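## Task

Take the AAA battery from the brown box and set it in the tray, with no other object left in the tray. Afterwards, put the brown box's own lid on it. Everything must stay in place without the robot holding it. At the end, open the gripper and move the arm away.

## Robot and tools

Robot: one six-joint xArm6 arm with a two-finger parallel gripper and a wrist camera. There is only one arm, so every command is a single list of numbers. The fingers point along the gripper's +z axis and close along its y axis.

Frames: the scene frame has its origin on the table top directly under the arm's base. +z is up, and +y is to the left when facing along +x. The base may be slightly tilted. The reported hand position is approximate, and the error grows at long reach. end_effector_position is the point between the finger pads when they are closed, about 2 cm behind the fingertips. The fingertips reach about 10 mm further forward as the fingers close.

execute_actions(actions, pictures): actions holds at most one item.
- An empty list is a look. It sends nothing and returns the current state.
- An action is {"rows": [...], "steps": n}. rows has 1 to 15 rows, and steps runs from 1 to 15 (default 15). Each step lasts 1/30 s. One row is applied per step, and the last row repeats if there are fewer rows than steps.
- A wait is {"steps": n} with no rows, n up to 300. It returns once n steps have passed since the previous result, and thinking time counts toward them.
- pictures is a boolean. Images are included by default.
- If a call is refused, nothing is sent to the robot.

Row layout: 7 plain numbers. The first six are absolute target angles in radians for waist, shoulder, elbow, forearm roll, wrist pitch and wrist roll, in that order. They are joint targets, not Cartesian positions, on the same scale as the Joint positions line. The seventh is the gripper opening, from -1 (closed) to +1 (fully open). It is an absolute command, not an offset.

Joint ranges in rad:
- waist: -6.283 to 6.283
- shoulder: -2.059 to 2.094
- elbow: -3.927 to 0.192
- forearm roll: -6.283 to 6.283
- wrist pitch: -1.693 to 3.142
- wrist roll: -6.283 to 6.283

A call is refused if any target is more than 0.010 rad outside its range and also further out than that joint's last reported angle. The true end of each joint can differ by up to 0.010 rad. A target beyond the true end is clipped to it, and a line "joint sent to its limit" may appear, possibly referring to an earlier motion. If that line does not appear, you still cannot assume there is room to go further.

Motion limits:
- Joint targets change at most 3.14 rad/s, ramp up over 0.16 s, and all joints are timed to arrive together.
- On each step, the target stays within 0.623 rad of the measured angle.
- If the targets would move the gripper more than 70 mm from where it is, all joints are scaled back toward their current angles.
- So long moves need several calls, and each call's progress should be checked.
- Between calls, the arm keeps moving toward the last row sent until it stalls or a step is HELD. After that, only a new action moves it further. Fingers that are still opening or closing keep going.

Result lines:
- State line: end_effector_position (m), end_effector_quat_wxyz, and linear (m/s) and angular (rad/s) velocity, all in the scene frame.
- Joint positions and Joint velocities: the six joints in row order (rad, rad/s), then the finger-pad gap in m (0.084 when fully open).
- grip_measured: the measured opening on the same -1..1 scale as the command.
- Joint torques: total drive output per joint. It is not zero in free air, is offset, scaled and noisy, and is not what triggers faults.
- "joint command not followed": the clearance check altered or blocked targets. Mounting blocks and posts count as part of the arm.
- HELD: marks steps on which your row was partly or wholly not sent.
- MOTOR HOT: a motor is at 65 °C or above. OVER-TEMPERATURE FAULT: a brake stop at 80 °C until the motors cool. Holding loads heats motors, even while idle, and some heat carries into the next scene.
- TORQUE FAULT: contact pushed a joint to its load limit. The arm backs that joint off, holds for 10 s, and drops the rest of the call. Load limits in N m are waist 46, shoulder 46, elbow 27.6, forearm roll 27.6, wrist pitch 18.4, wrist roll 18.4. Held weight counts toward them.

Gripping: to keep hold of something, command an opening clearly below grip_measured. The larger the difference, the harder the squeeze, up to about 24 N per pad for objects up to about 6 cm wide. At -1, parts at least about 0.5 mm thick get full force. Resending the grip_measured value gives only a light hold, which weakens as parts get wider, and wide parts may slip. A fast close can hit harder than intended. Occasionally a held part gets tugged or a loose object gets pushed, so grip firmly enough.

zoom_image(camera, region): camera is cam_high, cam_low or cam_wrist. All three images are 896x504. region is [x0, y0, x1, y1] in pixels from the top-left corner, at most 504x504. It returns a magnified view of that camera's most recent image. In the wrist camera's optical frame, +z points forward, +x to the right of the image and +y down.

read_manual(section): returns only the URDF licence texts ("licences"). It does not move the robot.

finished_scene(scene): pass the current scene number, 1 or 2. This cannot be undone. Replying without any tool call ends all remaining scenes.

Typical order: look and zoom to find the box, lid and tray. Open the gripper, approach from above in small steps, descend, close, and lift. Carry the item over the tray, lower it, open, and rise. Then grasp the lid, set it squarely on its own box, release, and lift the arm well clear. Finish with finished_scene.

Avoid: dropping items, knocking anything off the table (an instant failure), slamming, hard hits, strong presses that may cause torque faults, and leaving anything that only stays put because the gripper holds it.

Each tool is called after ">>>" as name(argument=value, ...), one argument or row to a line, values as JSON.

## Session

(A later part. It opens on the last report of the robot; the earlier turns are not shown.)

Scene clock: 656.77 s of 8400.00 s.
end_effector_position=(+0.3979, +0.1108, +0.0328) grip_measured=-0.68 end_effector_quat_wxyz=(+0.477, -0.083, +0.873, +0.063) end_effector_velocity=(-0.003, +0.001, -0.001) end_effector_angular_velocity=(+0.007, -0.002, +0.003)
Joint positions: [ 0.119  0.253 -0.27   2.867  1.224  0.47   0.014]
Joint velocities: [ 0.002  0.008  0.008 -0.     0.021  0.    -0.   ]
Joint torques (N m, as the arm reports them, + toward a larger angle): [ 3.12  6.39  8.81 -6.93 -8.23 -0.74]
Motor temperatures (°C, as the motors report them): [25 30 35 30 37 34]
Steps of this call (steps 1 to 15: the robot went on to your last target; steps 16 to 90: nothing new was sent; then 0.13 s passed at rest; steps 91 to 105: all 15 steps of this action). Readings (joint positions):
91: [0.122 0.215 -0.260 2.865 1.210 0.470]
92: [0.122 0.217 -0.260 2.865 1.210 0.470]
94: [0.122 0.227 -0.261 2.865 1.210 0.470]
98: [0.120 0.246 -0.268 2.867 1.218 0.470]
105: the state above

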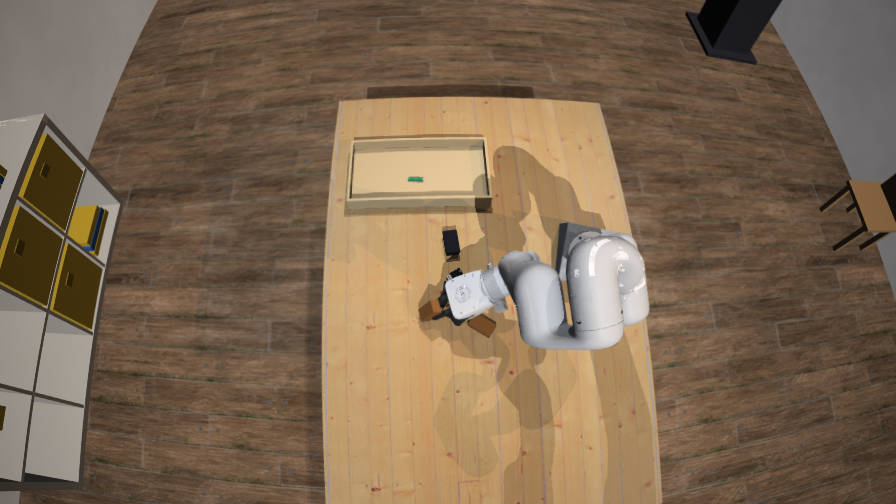

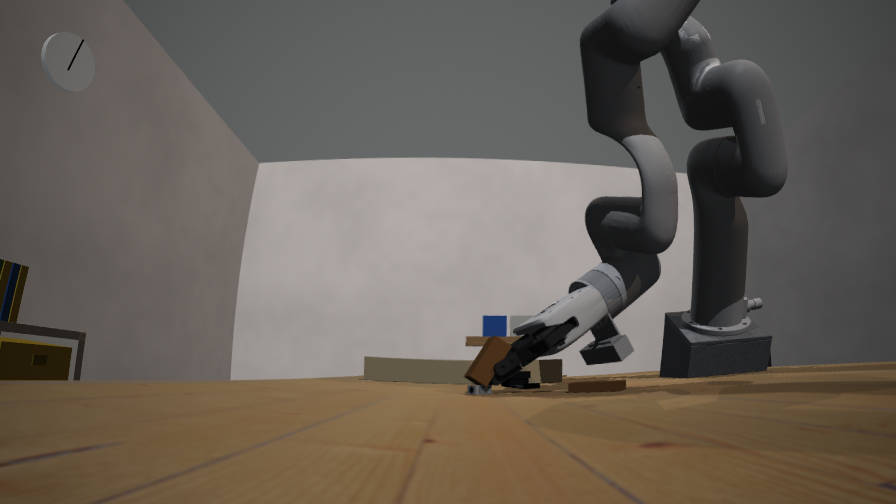

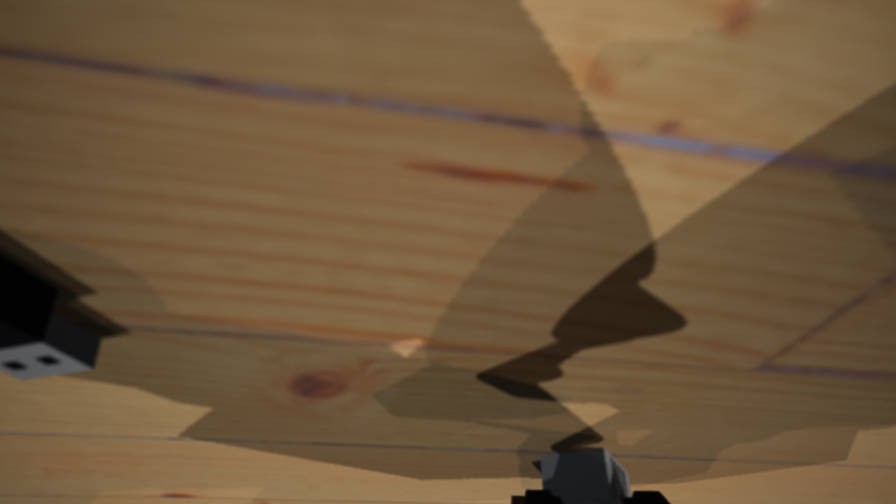

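>>> execute_actions(
  actions=[
    {"rows":[[0.122,0.262,-0.262,2.865,1.21,0.47,-0.673],[0.122,0.264,-0.26,2.865,1.21,0.47,-0.673],[0.122,0.266,-0.258,2.865,1.21,0.47,-0.673],[0.122,0.268,-0.256,2.865,1.21,0.47,-0.673]],"steps":15},
  ],
)

>>> zoom_image(
  camera="cam_low",
  region=[430,320,590,410],
)

Scene clock: 660.87 s of 8400.00 s.
end_effector_position=(+0.3835, +0.1058, +0.0229) grip_measured=-0.70 end_effector_quat_wxyz=(+0.460, -0.080, +0.882, +0.059) end_effector_velocity=(+0.004, -0.004, +0.001) end_effector_angular_velocity=(-0.005, -0.003, -0.013)
Joint positions: [ 0.124  0.268 -0.254  2.864  1.213  0.47   0.013]
Joint velocities: [-0.008  0.004 -0.011  0.006 -0.01  -0.     0.   ]
Joint torques (N m, as the arm reports them, + toward a larger angle): [-0.67  0.3   4.13 -3.26 -4.58 -0.66]
Motor temperatures (°C, as the motors report them): [25 30 35 30 38 34]
Steps of this call (steps 1 to 15: the robot went on to your last target; steps 16 to 90: nothing new was sent; then 0.60 s passed at rest; steps 91 to 105: all 15 steps of this action). Readings (joint positions):
91: [0.122 0.254 -0.267 2.869 1.226 0.470]
92: [0.122 0.254 -0.266 2.869 1.227 0.470]
94: [0.122 0.256 -0.265 2.869 1.228 0.470]
98: [0.126 0.267 -0.251 2.864 1.217 0.470]
105: the state above

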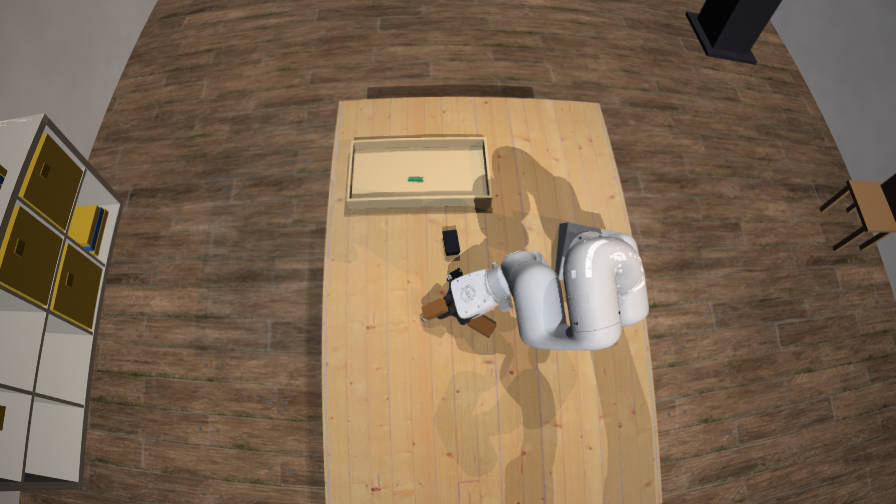

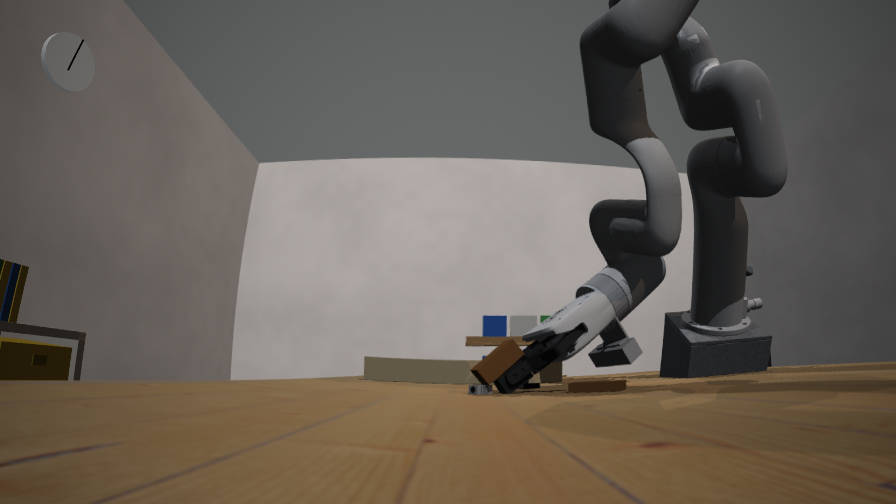

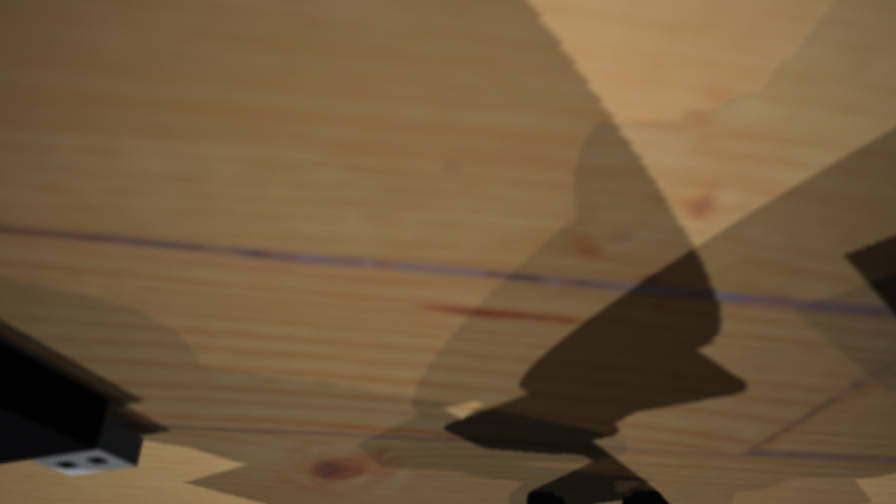

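Region (430, 320, 590, 410) of cam_low's 896x504 image, scaled by 3.150, with more detail than that image has; it fills the top 284 rows of this view, and the rest is white.

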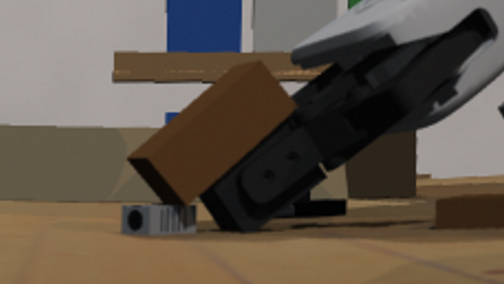

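>>> execute_actions(
  actions=[
    {"rows":[[0.122,0.262,-0.256,2.865,1.21,0.47,-0.6],[0.122,0.262,-0.256,2.865,1.21,0.47,-0.55],[0.122,0.262,-0.256,2.865,1.21,0.47,-0.5],[0.122,0.262,-0.256,2.865,1.21,0.47,-0.45],[0.122,0.262,-0.256,2.865,1.21,0.47,-0.4],[0.122,0.262,-0.256,2.865,1.21,0.47,-0.3],[0.122,0.262,-0.256,2.865,1.21,0.47,-0.2],[0.122,0.262,-0.256,2.865,1.21,0.47,-0.1],[0.122,0.262,-0.256,2.865,1.21,0.47,0]],"steps":15},
  ],
)

>>> zoom_image(
  camera="cam_low",
  region=[430,320,590,410],
)

>>> zoom_image(
  camera="cam_high",
  region=[390,260,530,360],
)

Scene clock: 672.43 s of 8400.00 s.
end_effector_position=(+0.3843, +0.1054, +0.0240) grip_measured=-0.66 end_effector_quat_wxyz=(+0.460, -0.080, +0.882, +0.058) end_effector_velocity=(+0.000, +0.000, +0.001) end_effector_angular_velocity=(+0.000, -0.002, +0.000)
Joint positions: [ 0.122  0.263 -0.255  2.865  1.208  0.47   0.015]
Joint velocities: [ 0.    -0.001  0.001  0.001  0.003 -0.001  0.   ]
Joint torques (N m, as the arm reports them, + toward a larger angle): [-1.66 -6.53  0.5  -2.69 -1.03 -0.59]
Motor temperatures (°C, as the motors report them): [25 30 34 30 38 34]
Steps of this call (steps 1 to 15: the robot went on to your last target; steps 16 to 90: nothing new was sent; then 8.07 s passed at rest; steps 91 to 105: all 15 steps of this action). Readings (joint positions):
91: [0.122 0.268 -0.256 2.865 1.210 0.470]
92: [0.122 0.267 -0.256 2.865 1.209 0.470]
94: [0.122 0.265 -0.256 2.865 1.208 0.470]
98: [0.122 0.264 -0.255 2.865 1.208 0.470]
105: the state above

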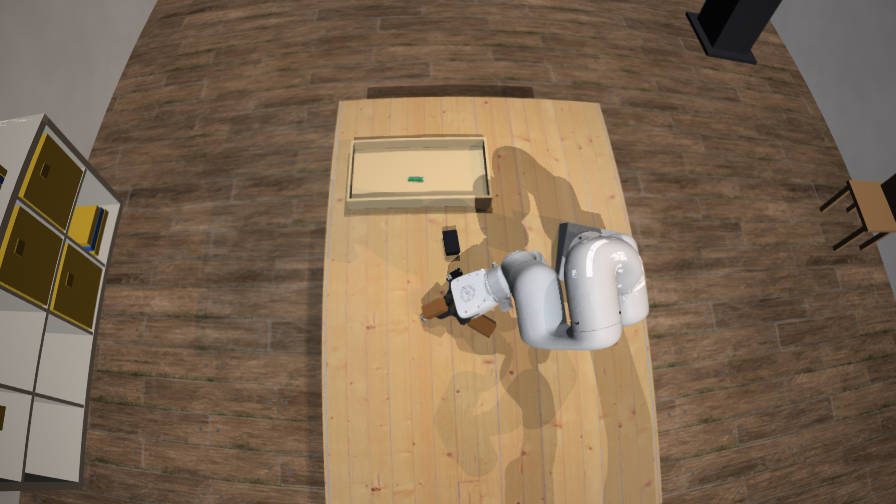

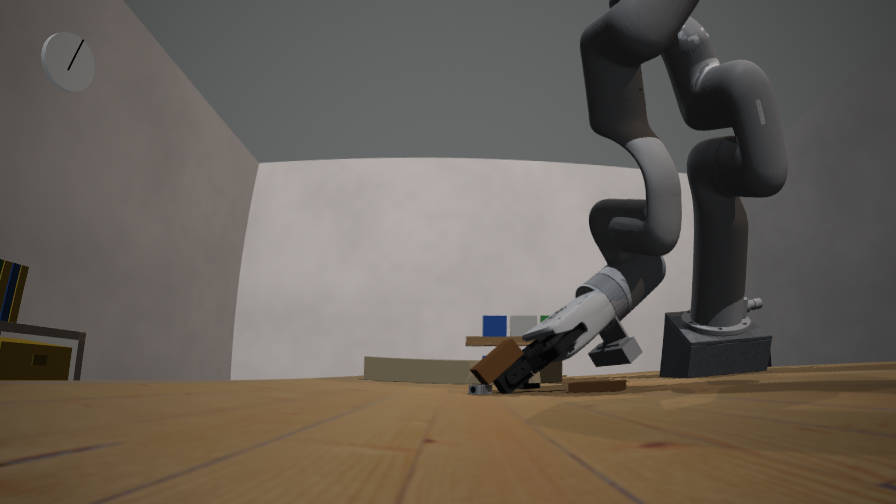

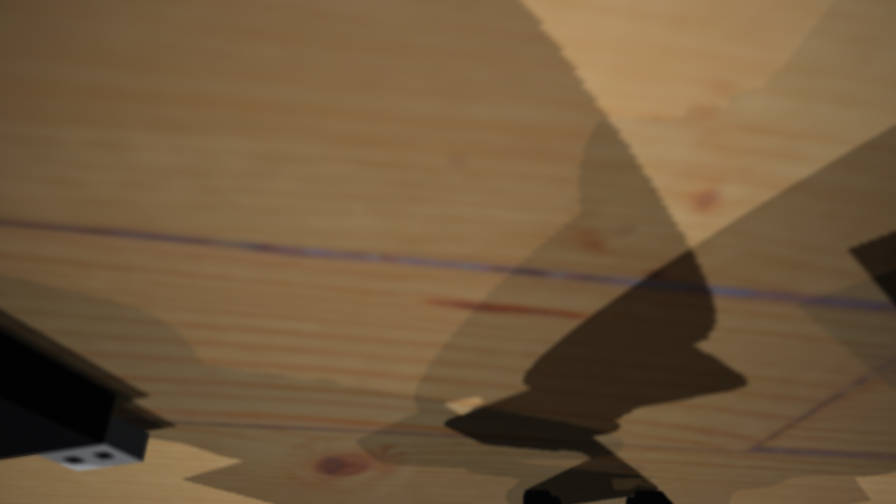

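Region (430, 320, 590, 410) of cam_low's 896x504 image, scaled by 3.150, with more detail than that image has; it fills the top 284 rows of this view, and the rest is white.

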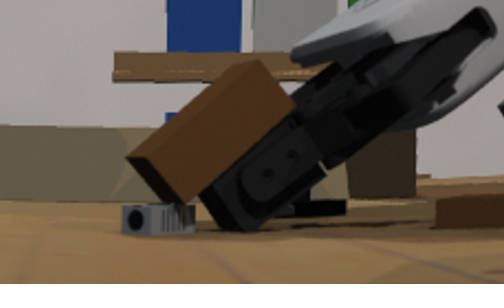

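Region (390, 260, 530, 360) of cam_high's 896x504 image, scaled by 3.600, with more detail than that image has; it fills the top 360 rows of this view, and the rest is white.

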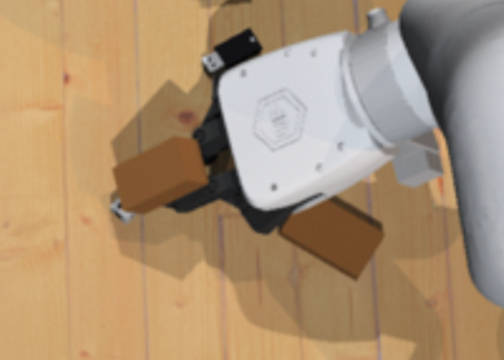

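>>> execute_actions(
  actions=[
    {"rows":[[0.122,0.25,-0.26,2.865,1.21,0.47,0],[0.122,0.23,-0.27,2.865,1.21,0.47,0],[0.122,0.21,-0.28,2.865,1.21,0.47,0],[0.122,0.19,-0.29,2.865,1.21,0.47,0],[0.122,0.17,-0.30,2.865,1.21,0.47,0],[0.122,0.15,-0.31,2.865,1.21,0.47,0],[0.122,0.12,-0.32,2.865,1.21,0.47,0]],"steps":15},
  ],
)

>>> execute_actions(
  actions=[
    {"rows":[[0.122,0.12,-0.32,2.865,1.21,-1.1,0]],"steps":15},
  ],
)

Scene clock: 677.97 s of 8400.00 s.
end_effector_position=(+0.4505, +0.1468, +0.0886) grip_measured=-0.66 end_effector_quat_wxyz=(+0.539, -0.114, +0.830, +0.085) end_effector_velocity=(-0.006, -0.003, -0.004) end_effector_angular_velocity=(-0.004, +0.015, -0.007)
Joint positions: [ 0.122  0.122 -0.319  2.865  1.21   0.47   0.015]
Joint velocities: [-0.001 -0.003  0.013 -0.001 -0.007  0.001 -0.   ]
Joint torques (N m, as the arm reports them, + toward a larger angle): [ -3.59 -10.21  -8.35  -0.94   1.14  -0.7 ]
Motor temperatures (°C, as the motors report them): [25 30 34 30 37 34]
Steps of this call (steps 1 to 15: the robot went on to your last target; steps 16 to 90: nothing new was sent; then 2.03 s passed at rest; steps 91 to 105: all 15 steps of this action). Readings (joint positions):
91: [0.122 0.262 -0.256 2.865 1.210 0.470]
92: [0.122 0.259 -0.257 2.865 1.210 0.470]
94: [0.122 0.242 -0.263 2.865 1.209 0.470]
98: [0.122 0.171 -0.299 2.865 1.210 0.470]
105: the state above

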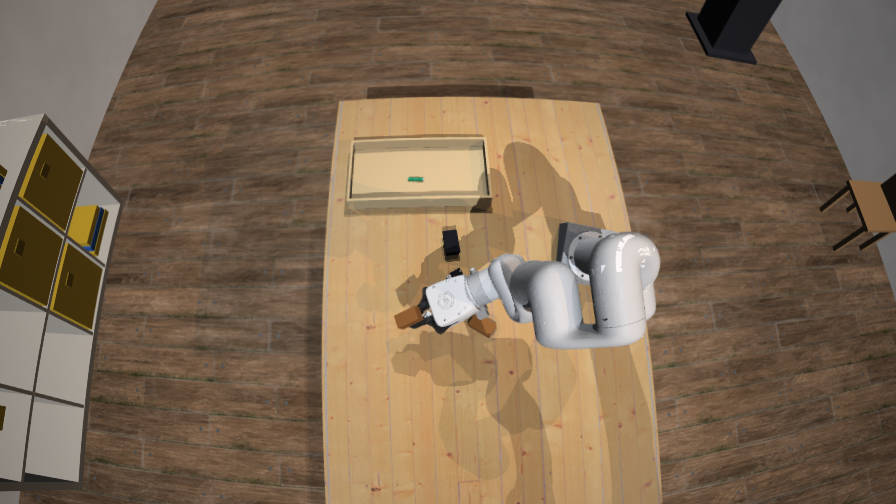

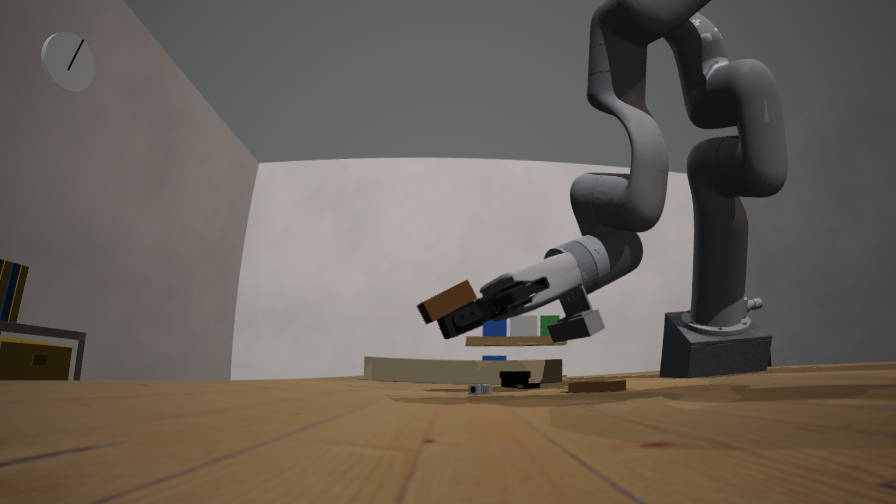

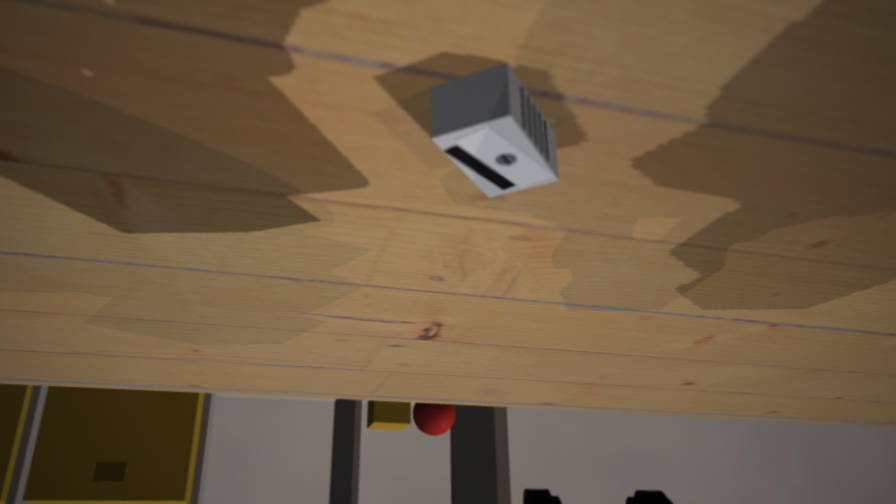

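Scene clock: 678.47 s of 8400.00 s.
end_effector_position=(+0.4514, +0.1475, +0.0896) grip_measured=-0.66 end_effector_quat_wxyz=(+0.506, -0.528, +0.650, -0.207) end_effector_velocity=(+0.000, +0.001, +0.000) end_effector_angular_velocity=(-2.660, -0.805, +1.225)
Joint positions: [ 0.122  0.12  -0.32   2.865  1.21  -0.621  0.015]
Joint velocities: [ 0.001 -0.001 -0.001 -0.002  0.    -3.036  0.   ]
Joint torques (N m, as the arm reports them, + toward a larger angle): [ -3.52 -10.18  -7.94  -1.15   1.18  -0.65]
Motor temperatures (°C, as the motors report them): [25 30 34 30 37 34]
Steps of this call (steps 1 to 15: all 15 steps of this action). Readings (joint positions):
1: [0.122 0.122 -0.318 2.865 1.210 0.469]
2: [0.122 0.121 -0.318 2.865 1.210 0.461]
4: [0.122 0.121 -0.319 2.865 1.210 0.402]
8: [0.122 0.121 -0.320 2.865 1.210 0.089]
15: the state above

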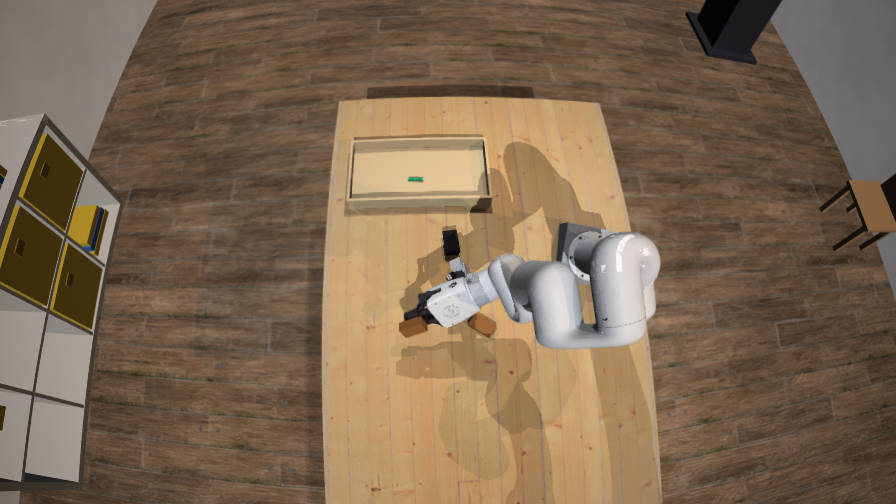

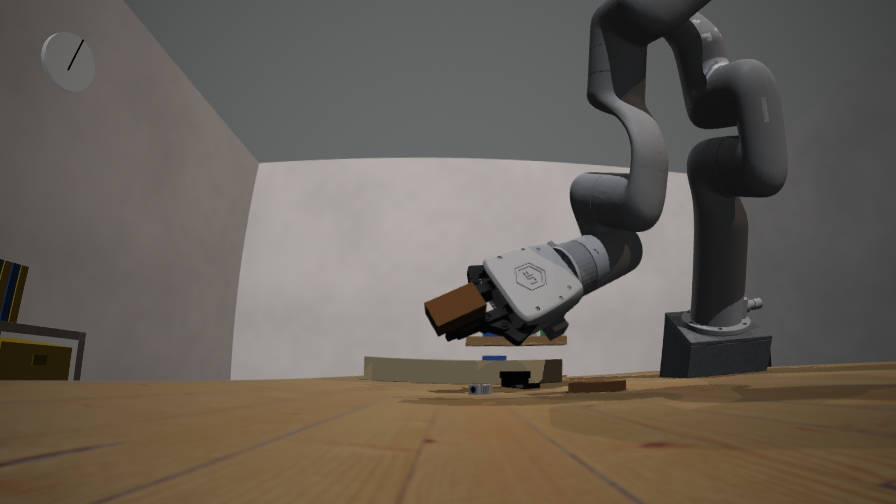

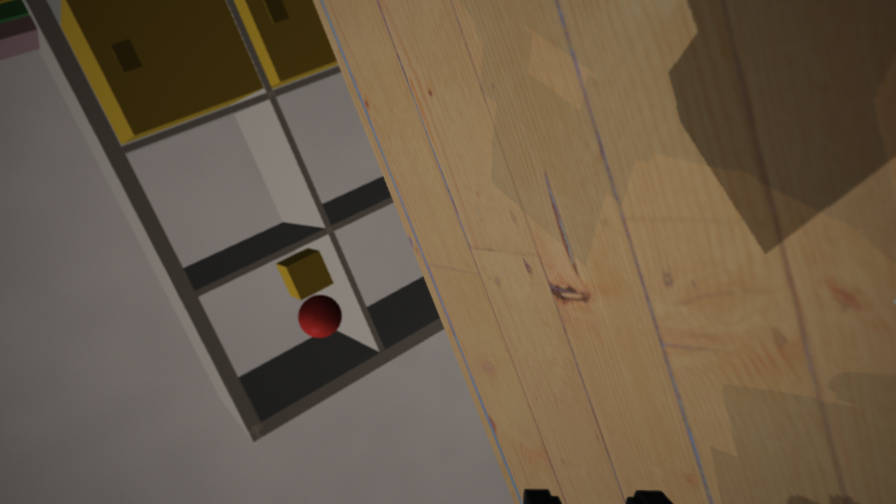

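>>> execute_actions(
  actions=[
    {"rows":[[0.122,0.2,-0.42,2.865,1.3,-2.67,0]],"steps":15},
  ],
  pictures=false,
)

>>> execute_actions(
  actions=[
    {"rows":[[0.122,0.26,-0.45,2.865,1.35,-2.67,0]],"steps":15},
  ],
)

Scene clock: 682.57 s of 8400.00 s.
end_effector_position=(+0.4894, +0.1636, +0.1008) grip_measured=-0.66 end_effector_quat_wxyz=(-0.242, +0.807, -0.070, +0.533) end_effector_velocity=(+0.015, +0.006, +0.004) end_effector_angular_velocity=(-2.700, -0.998, +0.972)
Joint positions: [ 0.122  0.197 -0.416  2.865  1.296 -2.191  0.015]
Joint velocities: [-0.001  0.038 -0.041 -0.002  0.042 -3.037 -0.   ]
Joint torques (N m, as the arm reports them, + toward a larger angle): [ -4.24 -12.02  -8.33  -0.8    1.34  -0.85]
Motor temperatures (°C, as the motors report them): [25 30 34 30 37 34]
Steps of this call (steps 1 to 30: the robot went on to your last target; steps 31 to 90: nothing new was sent; then 0.60 s passed at rest; steps 91 to 105: all 15 steps of this action). Readings (joint positions):
91: [0.122 0.120 -0.320 2.865 1.210 -1.101]
92: [0.122 0.121 -0.321 2.865 1.211 -1.109]
94: [0.122 0.128 -0.330 2.865 1.220 -1.168]
98: [0.122 0.165 -0.376 2.865 1.260 -1.481]
105: the state above

Scene clock: 683.07 s of 8400.00 s.
end_effector_position=(+0.4977, +0.1642, +0.0940) grip_measured=-0.66 end_effector_quat_wxyz=(-0.118, +0.794, +0.123, +0.583) end_effector_velocity=(-0.000, +0.000, -0.000) end_effector_angular_velocity=(-0.010, -0.004, +0.006)
Joint positions: [ 0.122  0.259 -0.45   2.865  1.35  -2.669  0.015]
Joint velocities: [-0.     0.002 -0.001 -0.003  0.003 -0.011 -0.   ]
Joint torques (N m, as the arm reports them, + toward a larger angle): [ -4.66 -12.11  -8.15  -0.79   1.25  -0.73]
Motor temperatures (°C, as the motors report them): [25 30 34 30 37 34]
Steps of this call (steps 1 to 15: all 15 steps of this action). Readings (joint positions):
1: [0.122 0.198 -0.417 2.865 1.297 -2.291]
2: [0.122 0.199 -0.418 2.865 1.299 -2.385]
4: [0.122 0.213 -0.426 2.865 1.313 -2.537]
8: [0.122 0.256 -0.447 2.865 1.344 -2.651]
15: the state above

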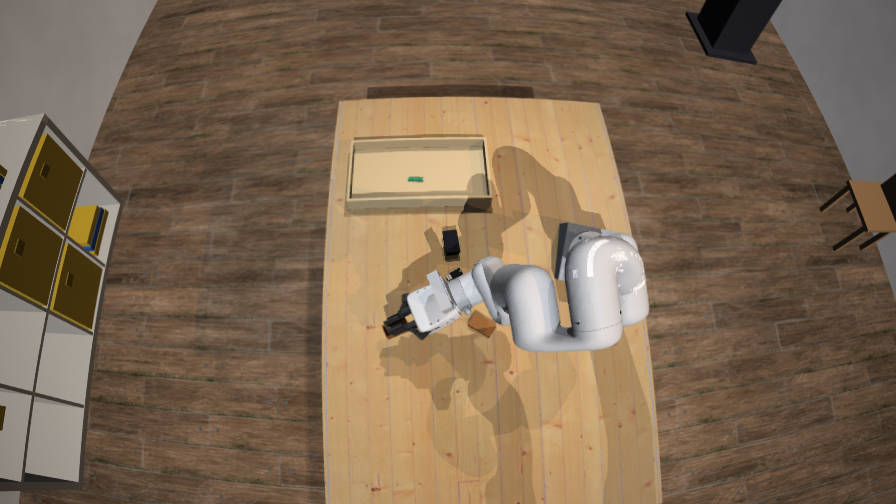

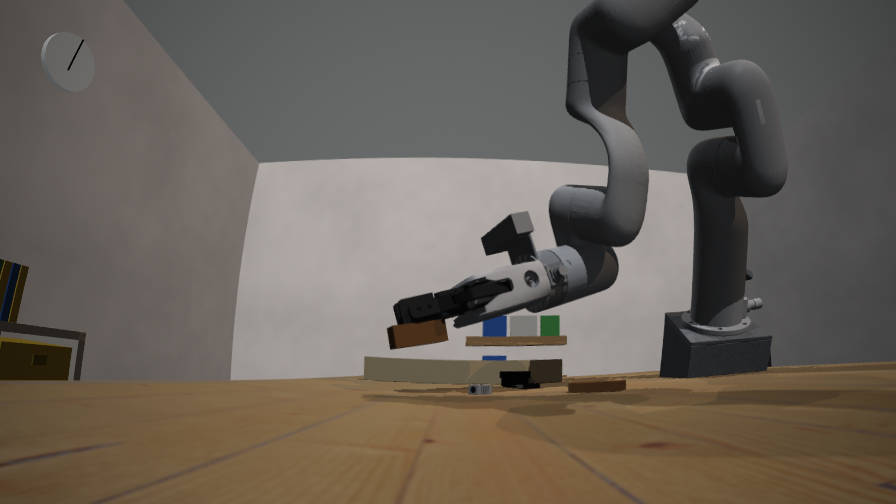

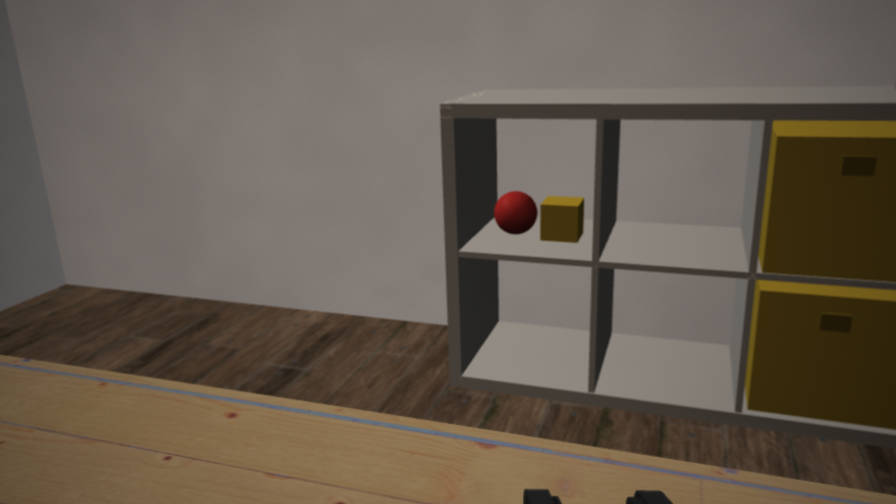

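>>> execute_actions(
  actions=[
    {"rows":[[0.122,0.4,-0.5,2.865,1.46,-2.63,0]],"steps":15},
  ],
)

Scene clock: 686.10 s of 8400.00 s.
end_effector_position=(+0.5016, +0.1574, +0.0687) grip_measured=-0.66 end_effector_quat_wxyz=(-0.143, +0.791, +0.101, +0.586) end_effector_velocity=(-0.001, -0.002, -0.002) end_effector_angular_velocity=(+0.003, +0.004, -0.003)
Joint positions: [ 0.122  0.399 -0.5    2.865  1.46  -2.63   0.015]
Joint velocities: [-0.001  0.006  0.001  0.     0.003  0.003  0.   ]
Joint torques (N m, as the arm reports them, + toward a larger angle): [ -4.86 -12.73  -6.43  -0.8    1.41  -0.65]
Motor temperatures (°C, as the motors report them): [25 30 34 30 36 34]
Steps of this call (steps 1 to 15: the robot went on to your last target; steps 16 to 76: nothing new was sent; steps 77 to 91: all 15 steps of this action). Readings (joint positions):
77: [0.122 0.261 -0.450 2.865 1.351 -2.670]
78: [0.122 0.267 -0.453 2.865 1.357 -2.667]
80: [0.122 0.316 -0.473 2.865 1.398 -2.653]
84: [0.122 0.393 -0.494 2.865 1.450 -2.633]
91: the state above

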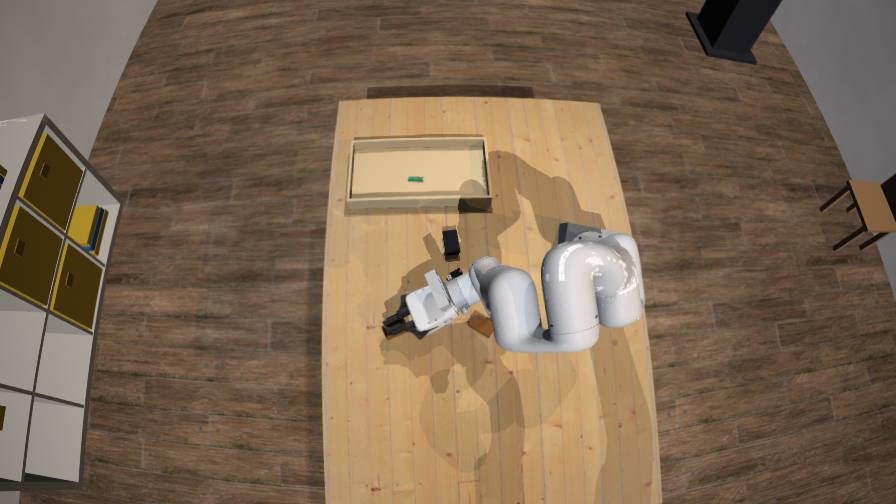

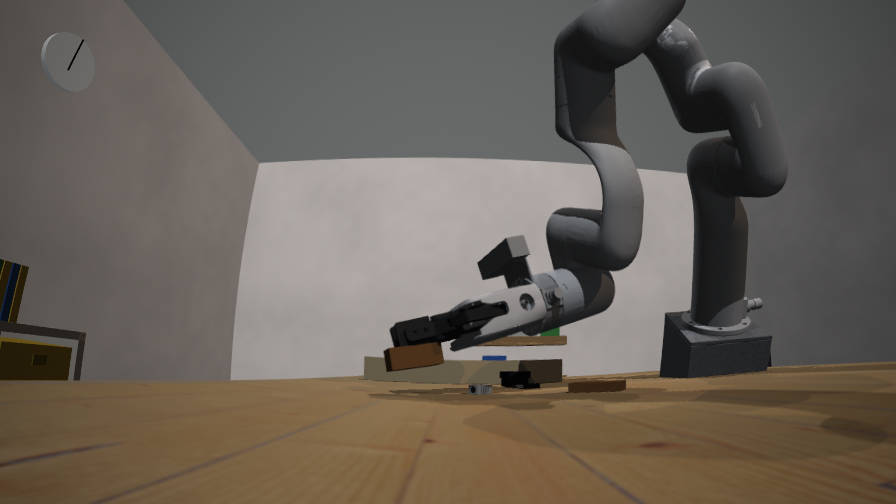

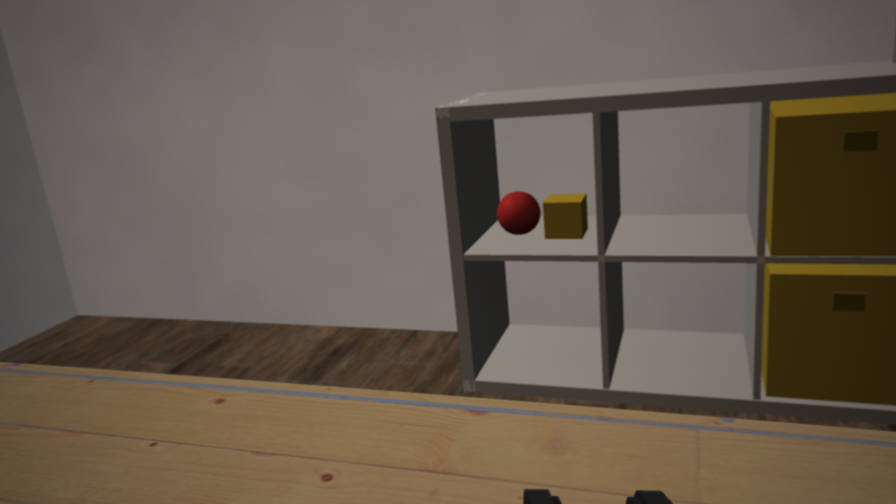

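>>> execute_actions(
  actions=[
    {"rows":[[0.122,0.51,-0.54,2.865,1.54,-2.72,0]],"steps":15},
  ],
)

Scene clock: 688.93 s of 8400.00 s.
end_effector_position=(+0.5015, +0.1498, +0.0469) grip_measured=-0.66 end_effector_quat_wxyz=(-0.126, +0.783, +0.130, +0.594) end_effector_velocity=(-0.001, -0.001, -0.002) end_effector_angular_velocity=(-0.003, +0.003, +0.001)
Joint positions: [ 0.122  0.509 -0.54   2.865  1.54  -2.72   0.015]
Joint velocities: [ 0.     0.004  0.001 -0.001  0.002 -0.003  0.   ]
Joint torques (N m, as the arm reports them, + toward a larger angle): [ -5.09 -13.1   -5.17  -0.89   1.41  -0.66]
Motor temperatures (°C, as the motors report them): [25 30 34 30 36 34]
Steps of this call (steps 1 to 15: the robot went on to your last target; steps 16 to 70: nothing new was sent; steps 71 to 85: all 15 steps of this action). Readings (joint positions):
71: [0.122 0.401 -0.500 2.865 1.461 -2.631]
72: [0.122 0.406 -0.503 2.865 1.467 -2.637]
74: [0.122 0.451 -0.521 2.865 1.500 -2.674]
78: [0.122 0.506 -0.536 2.865 1.534 -2.714]
85: the state above

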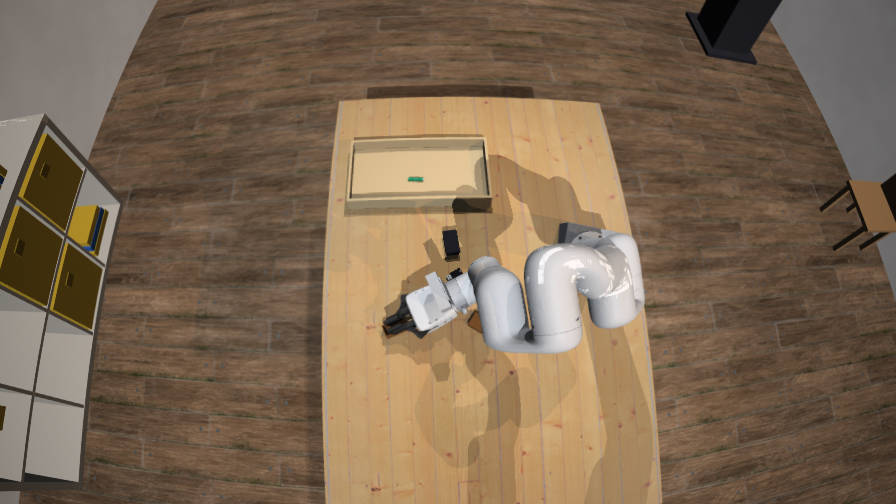

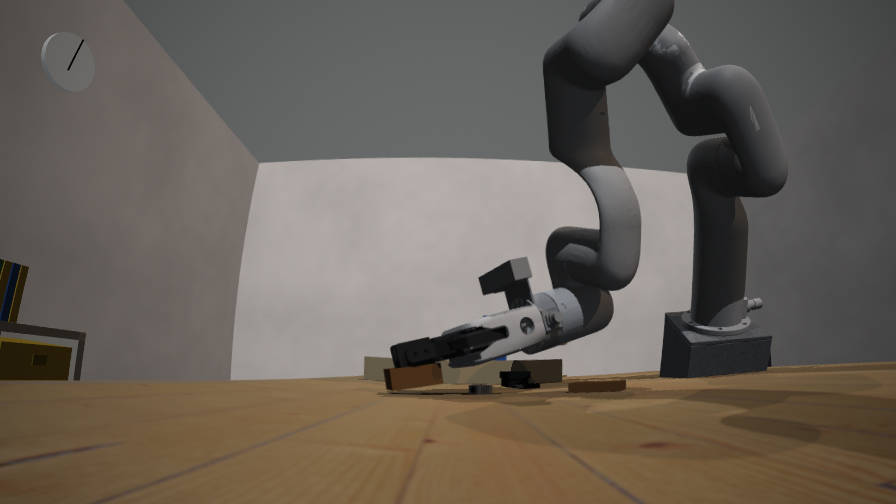

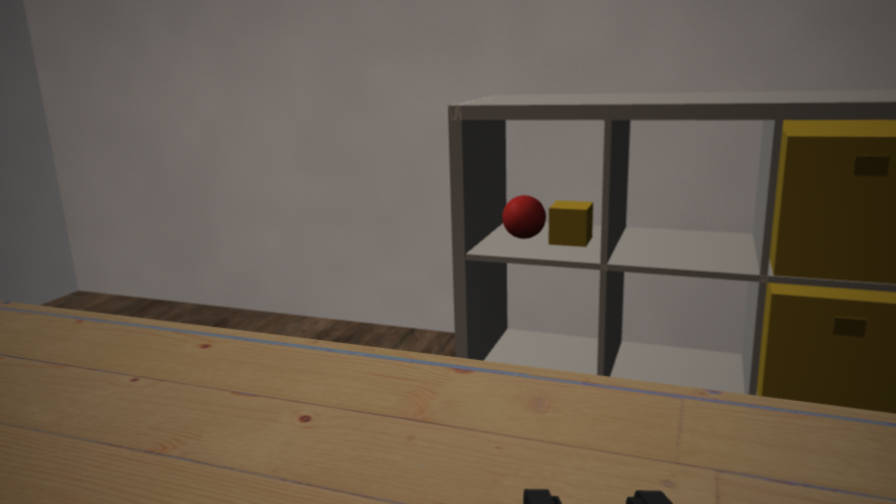

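>>> execute_actions(
  actions=[
    {"rows":[[0.122,0.535,-0.55,2.865,1.57,-2.74,0],[0.122,0.535,-0.55,2.865,1.57,-2.74,0],[0.122,0.535,-0.55,2.865,1.57,-2.74,0],[0.122,0.535,-0.55,2.865,1.57,-2.74,0],[0.122,0.535,-0.55,2.865,1.57,-2.74,0],[0.122,0.535,-0.55,2.865,1.57,-2.74,0],[0.122,0.535,-0.55,2.865,1.57,-2.74,-0.6],[0.122,0.535,-0.55,2.865,1.57,-2.74,-0.8],[0.122,0.535,-0.55,2.865,1.57,-2.74,-1]],"steps":15},
  ],
)

Scene clock: 694.10 s of 8400.00 s.
end_effector_position=(+0.5024, +0.1495, +0.0442) grip_measured=-1.00 end_effector_quat_wxyz=(-0.124, +0.778, +0.138, +0.600) end_effector_velocity=(-0.000, -0.001, -0.000) end_effector_angular_velocity=(-0.001, +0.000, -0.003)
Joint positions: [ 0.122  0.535 -0.55   2.865  1.57  -2.74   0.   ]
Joint velocities: [-0.     0.002  0.     0.002  0.    -0.001  0.   ]
Joint torques (N m, as the arm reports them, + toward a larger angle): [ -5.18 -13.31  -4.85  -0.79   1.48  -0.7 ]
Motor temperatures (°C, as the motors report them): [25 30 34 30 36 34]
Steps of this call (steps 1 to 15: the robot went on to your last target; steps 16 to 90: nothing new was sent; then 1.67 s passed at rest; steps 91 to 105: all 15 steps of this action). Readings (joint positions):
91: [0.122 0.510 -0.540 2.865 1.541 -2.720]
92: [0.122 0.514 -0.542 2.865 1.546 -2.724]
94: [0.122 0.527 -0.547 2.865 1.560 -2.733]
98: [0.122 0.534 -0.549 2.865 1.569 -2.739]
105: the state above

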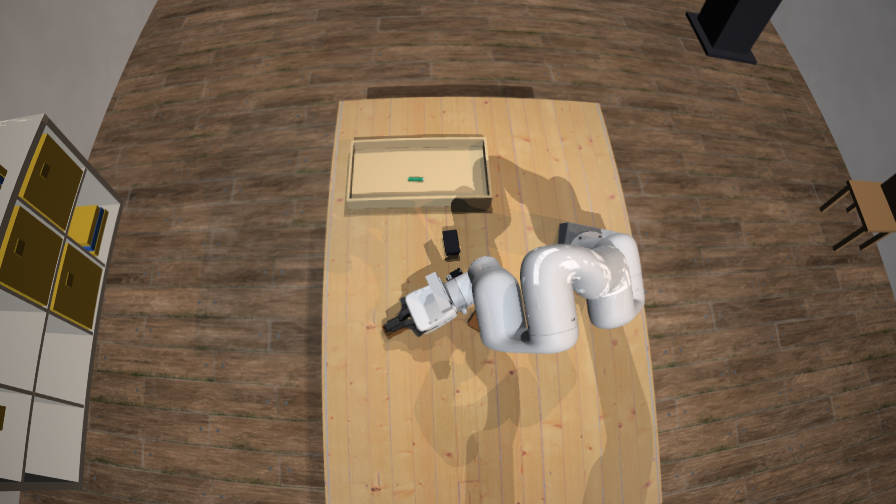

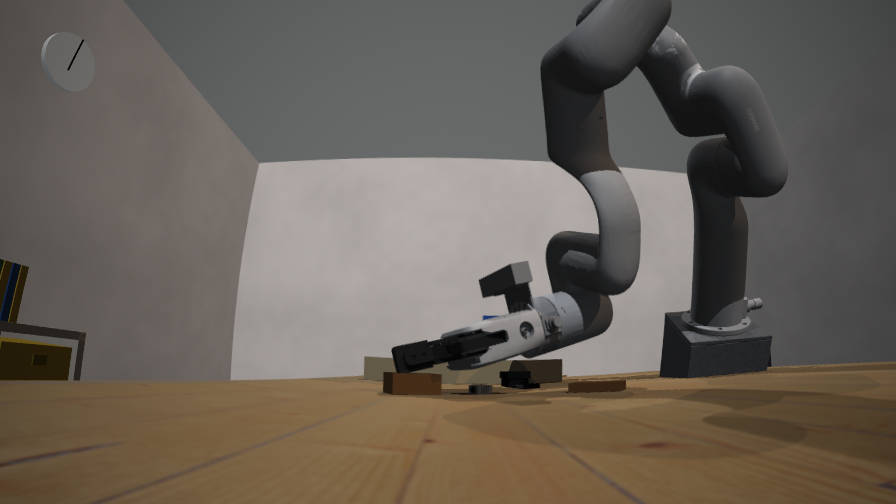

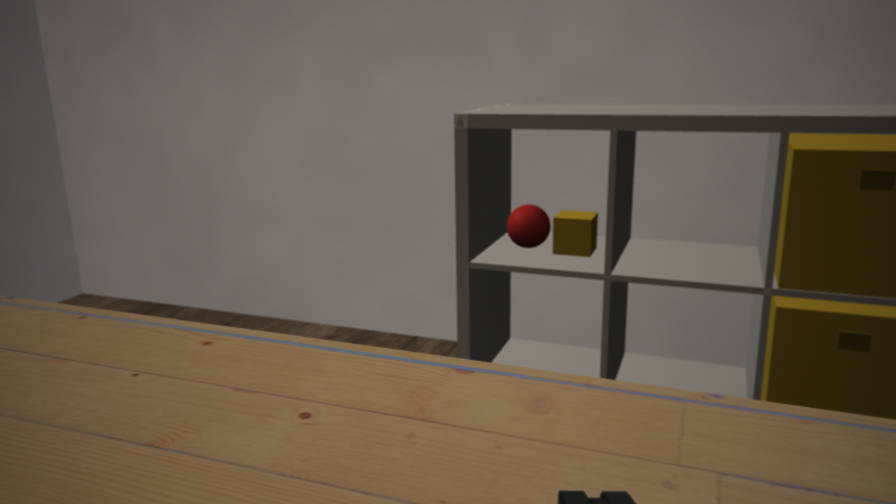

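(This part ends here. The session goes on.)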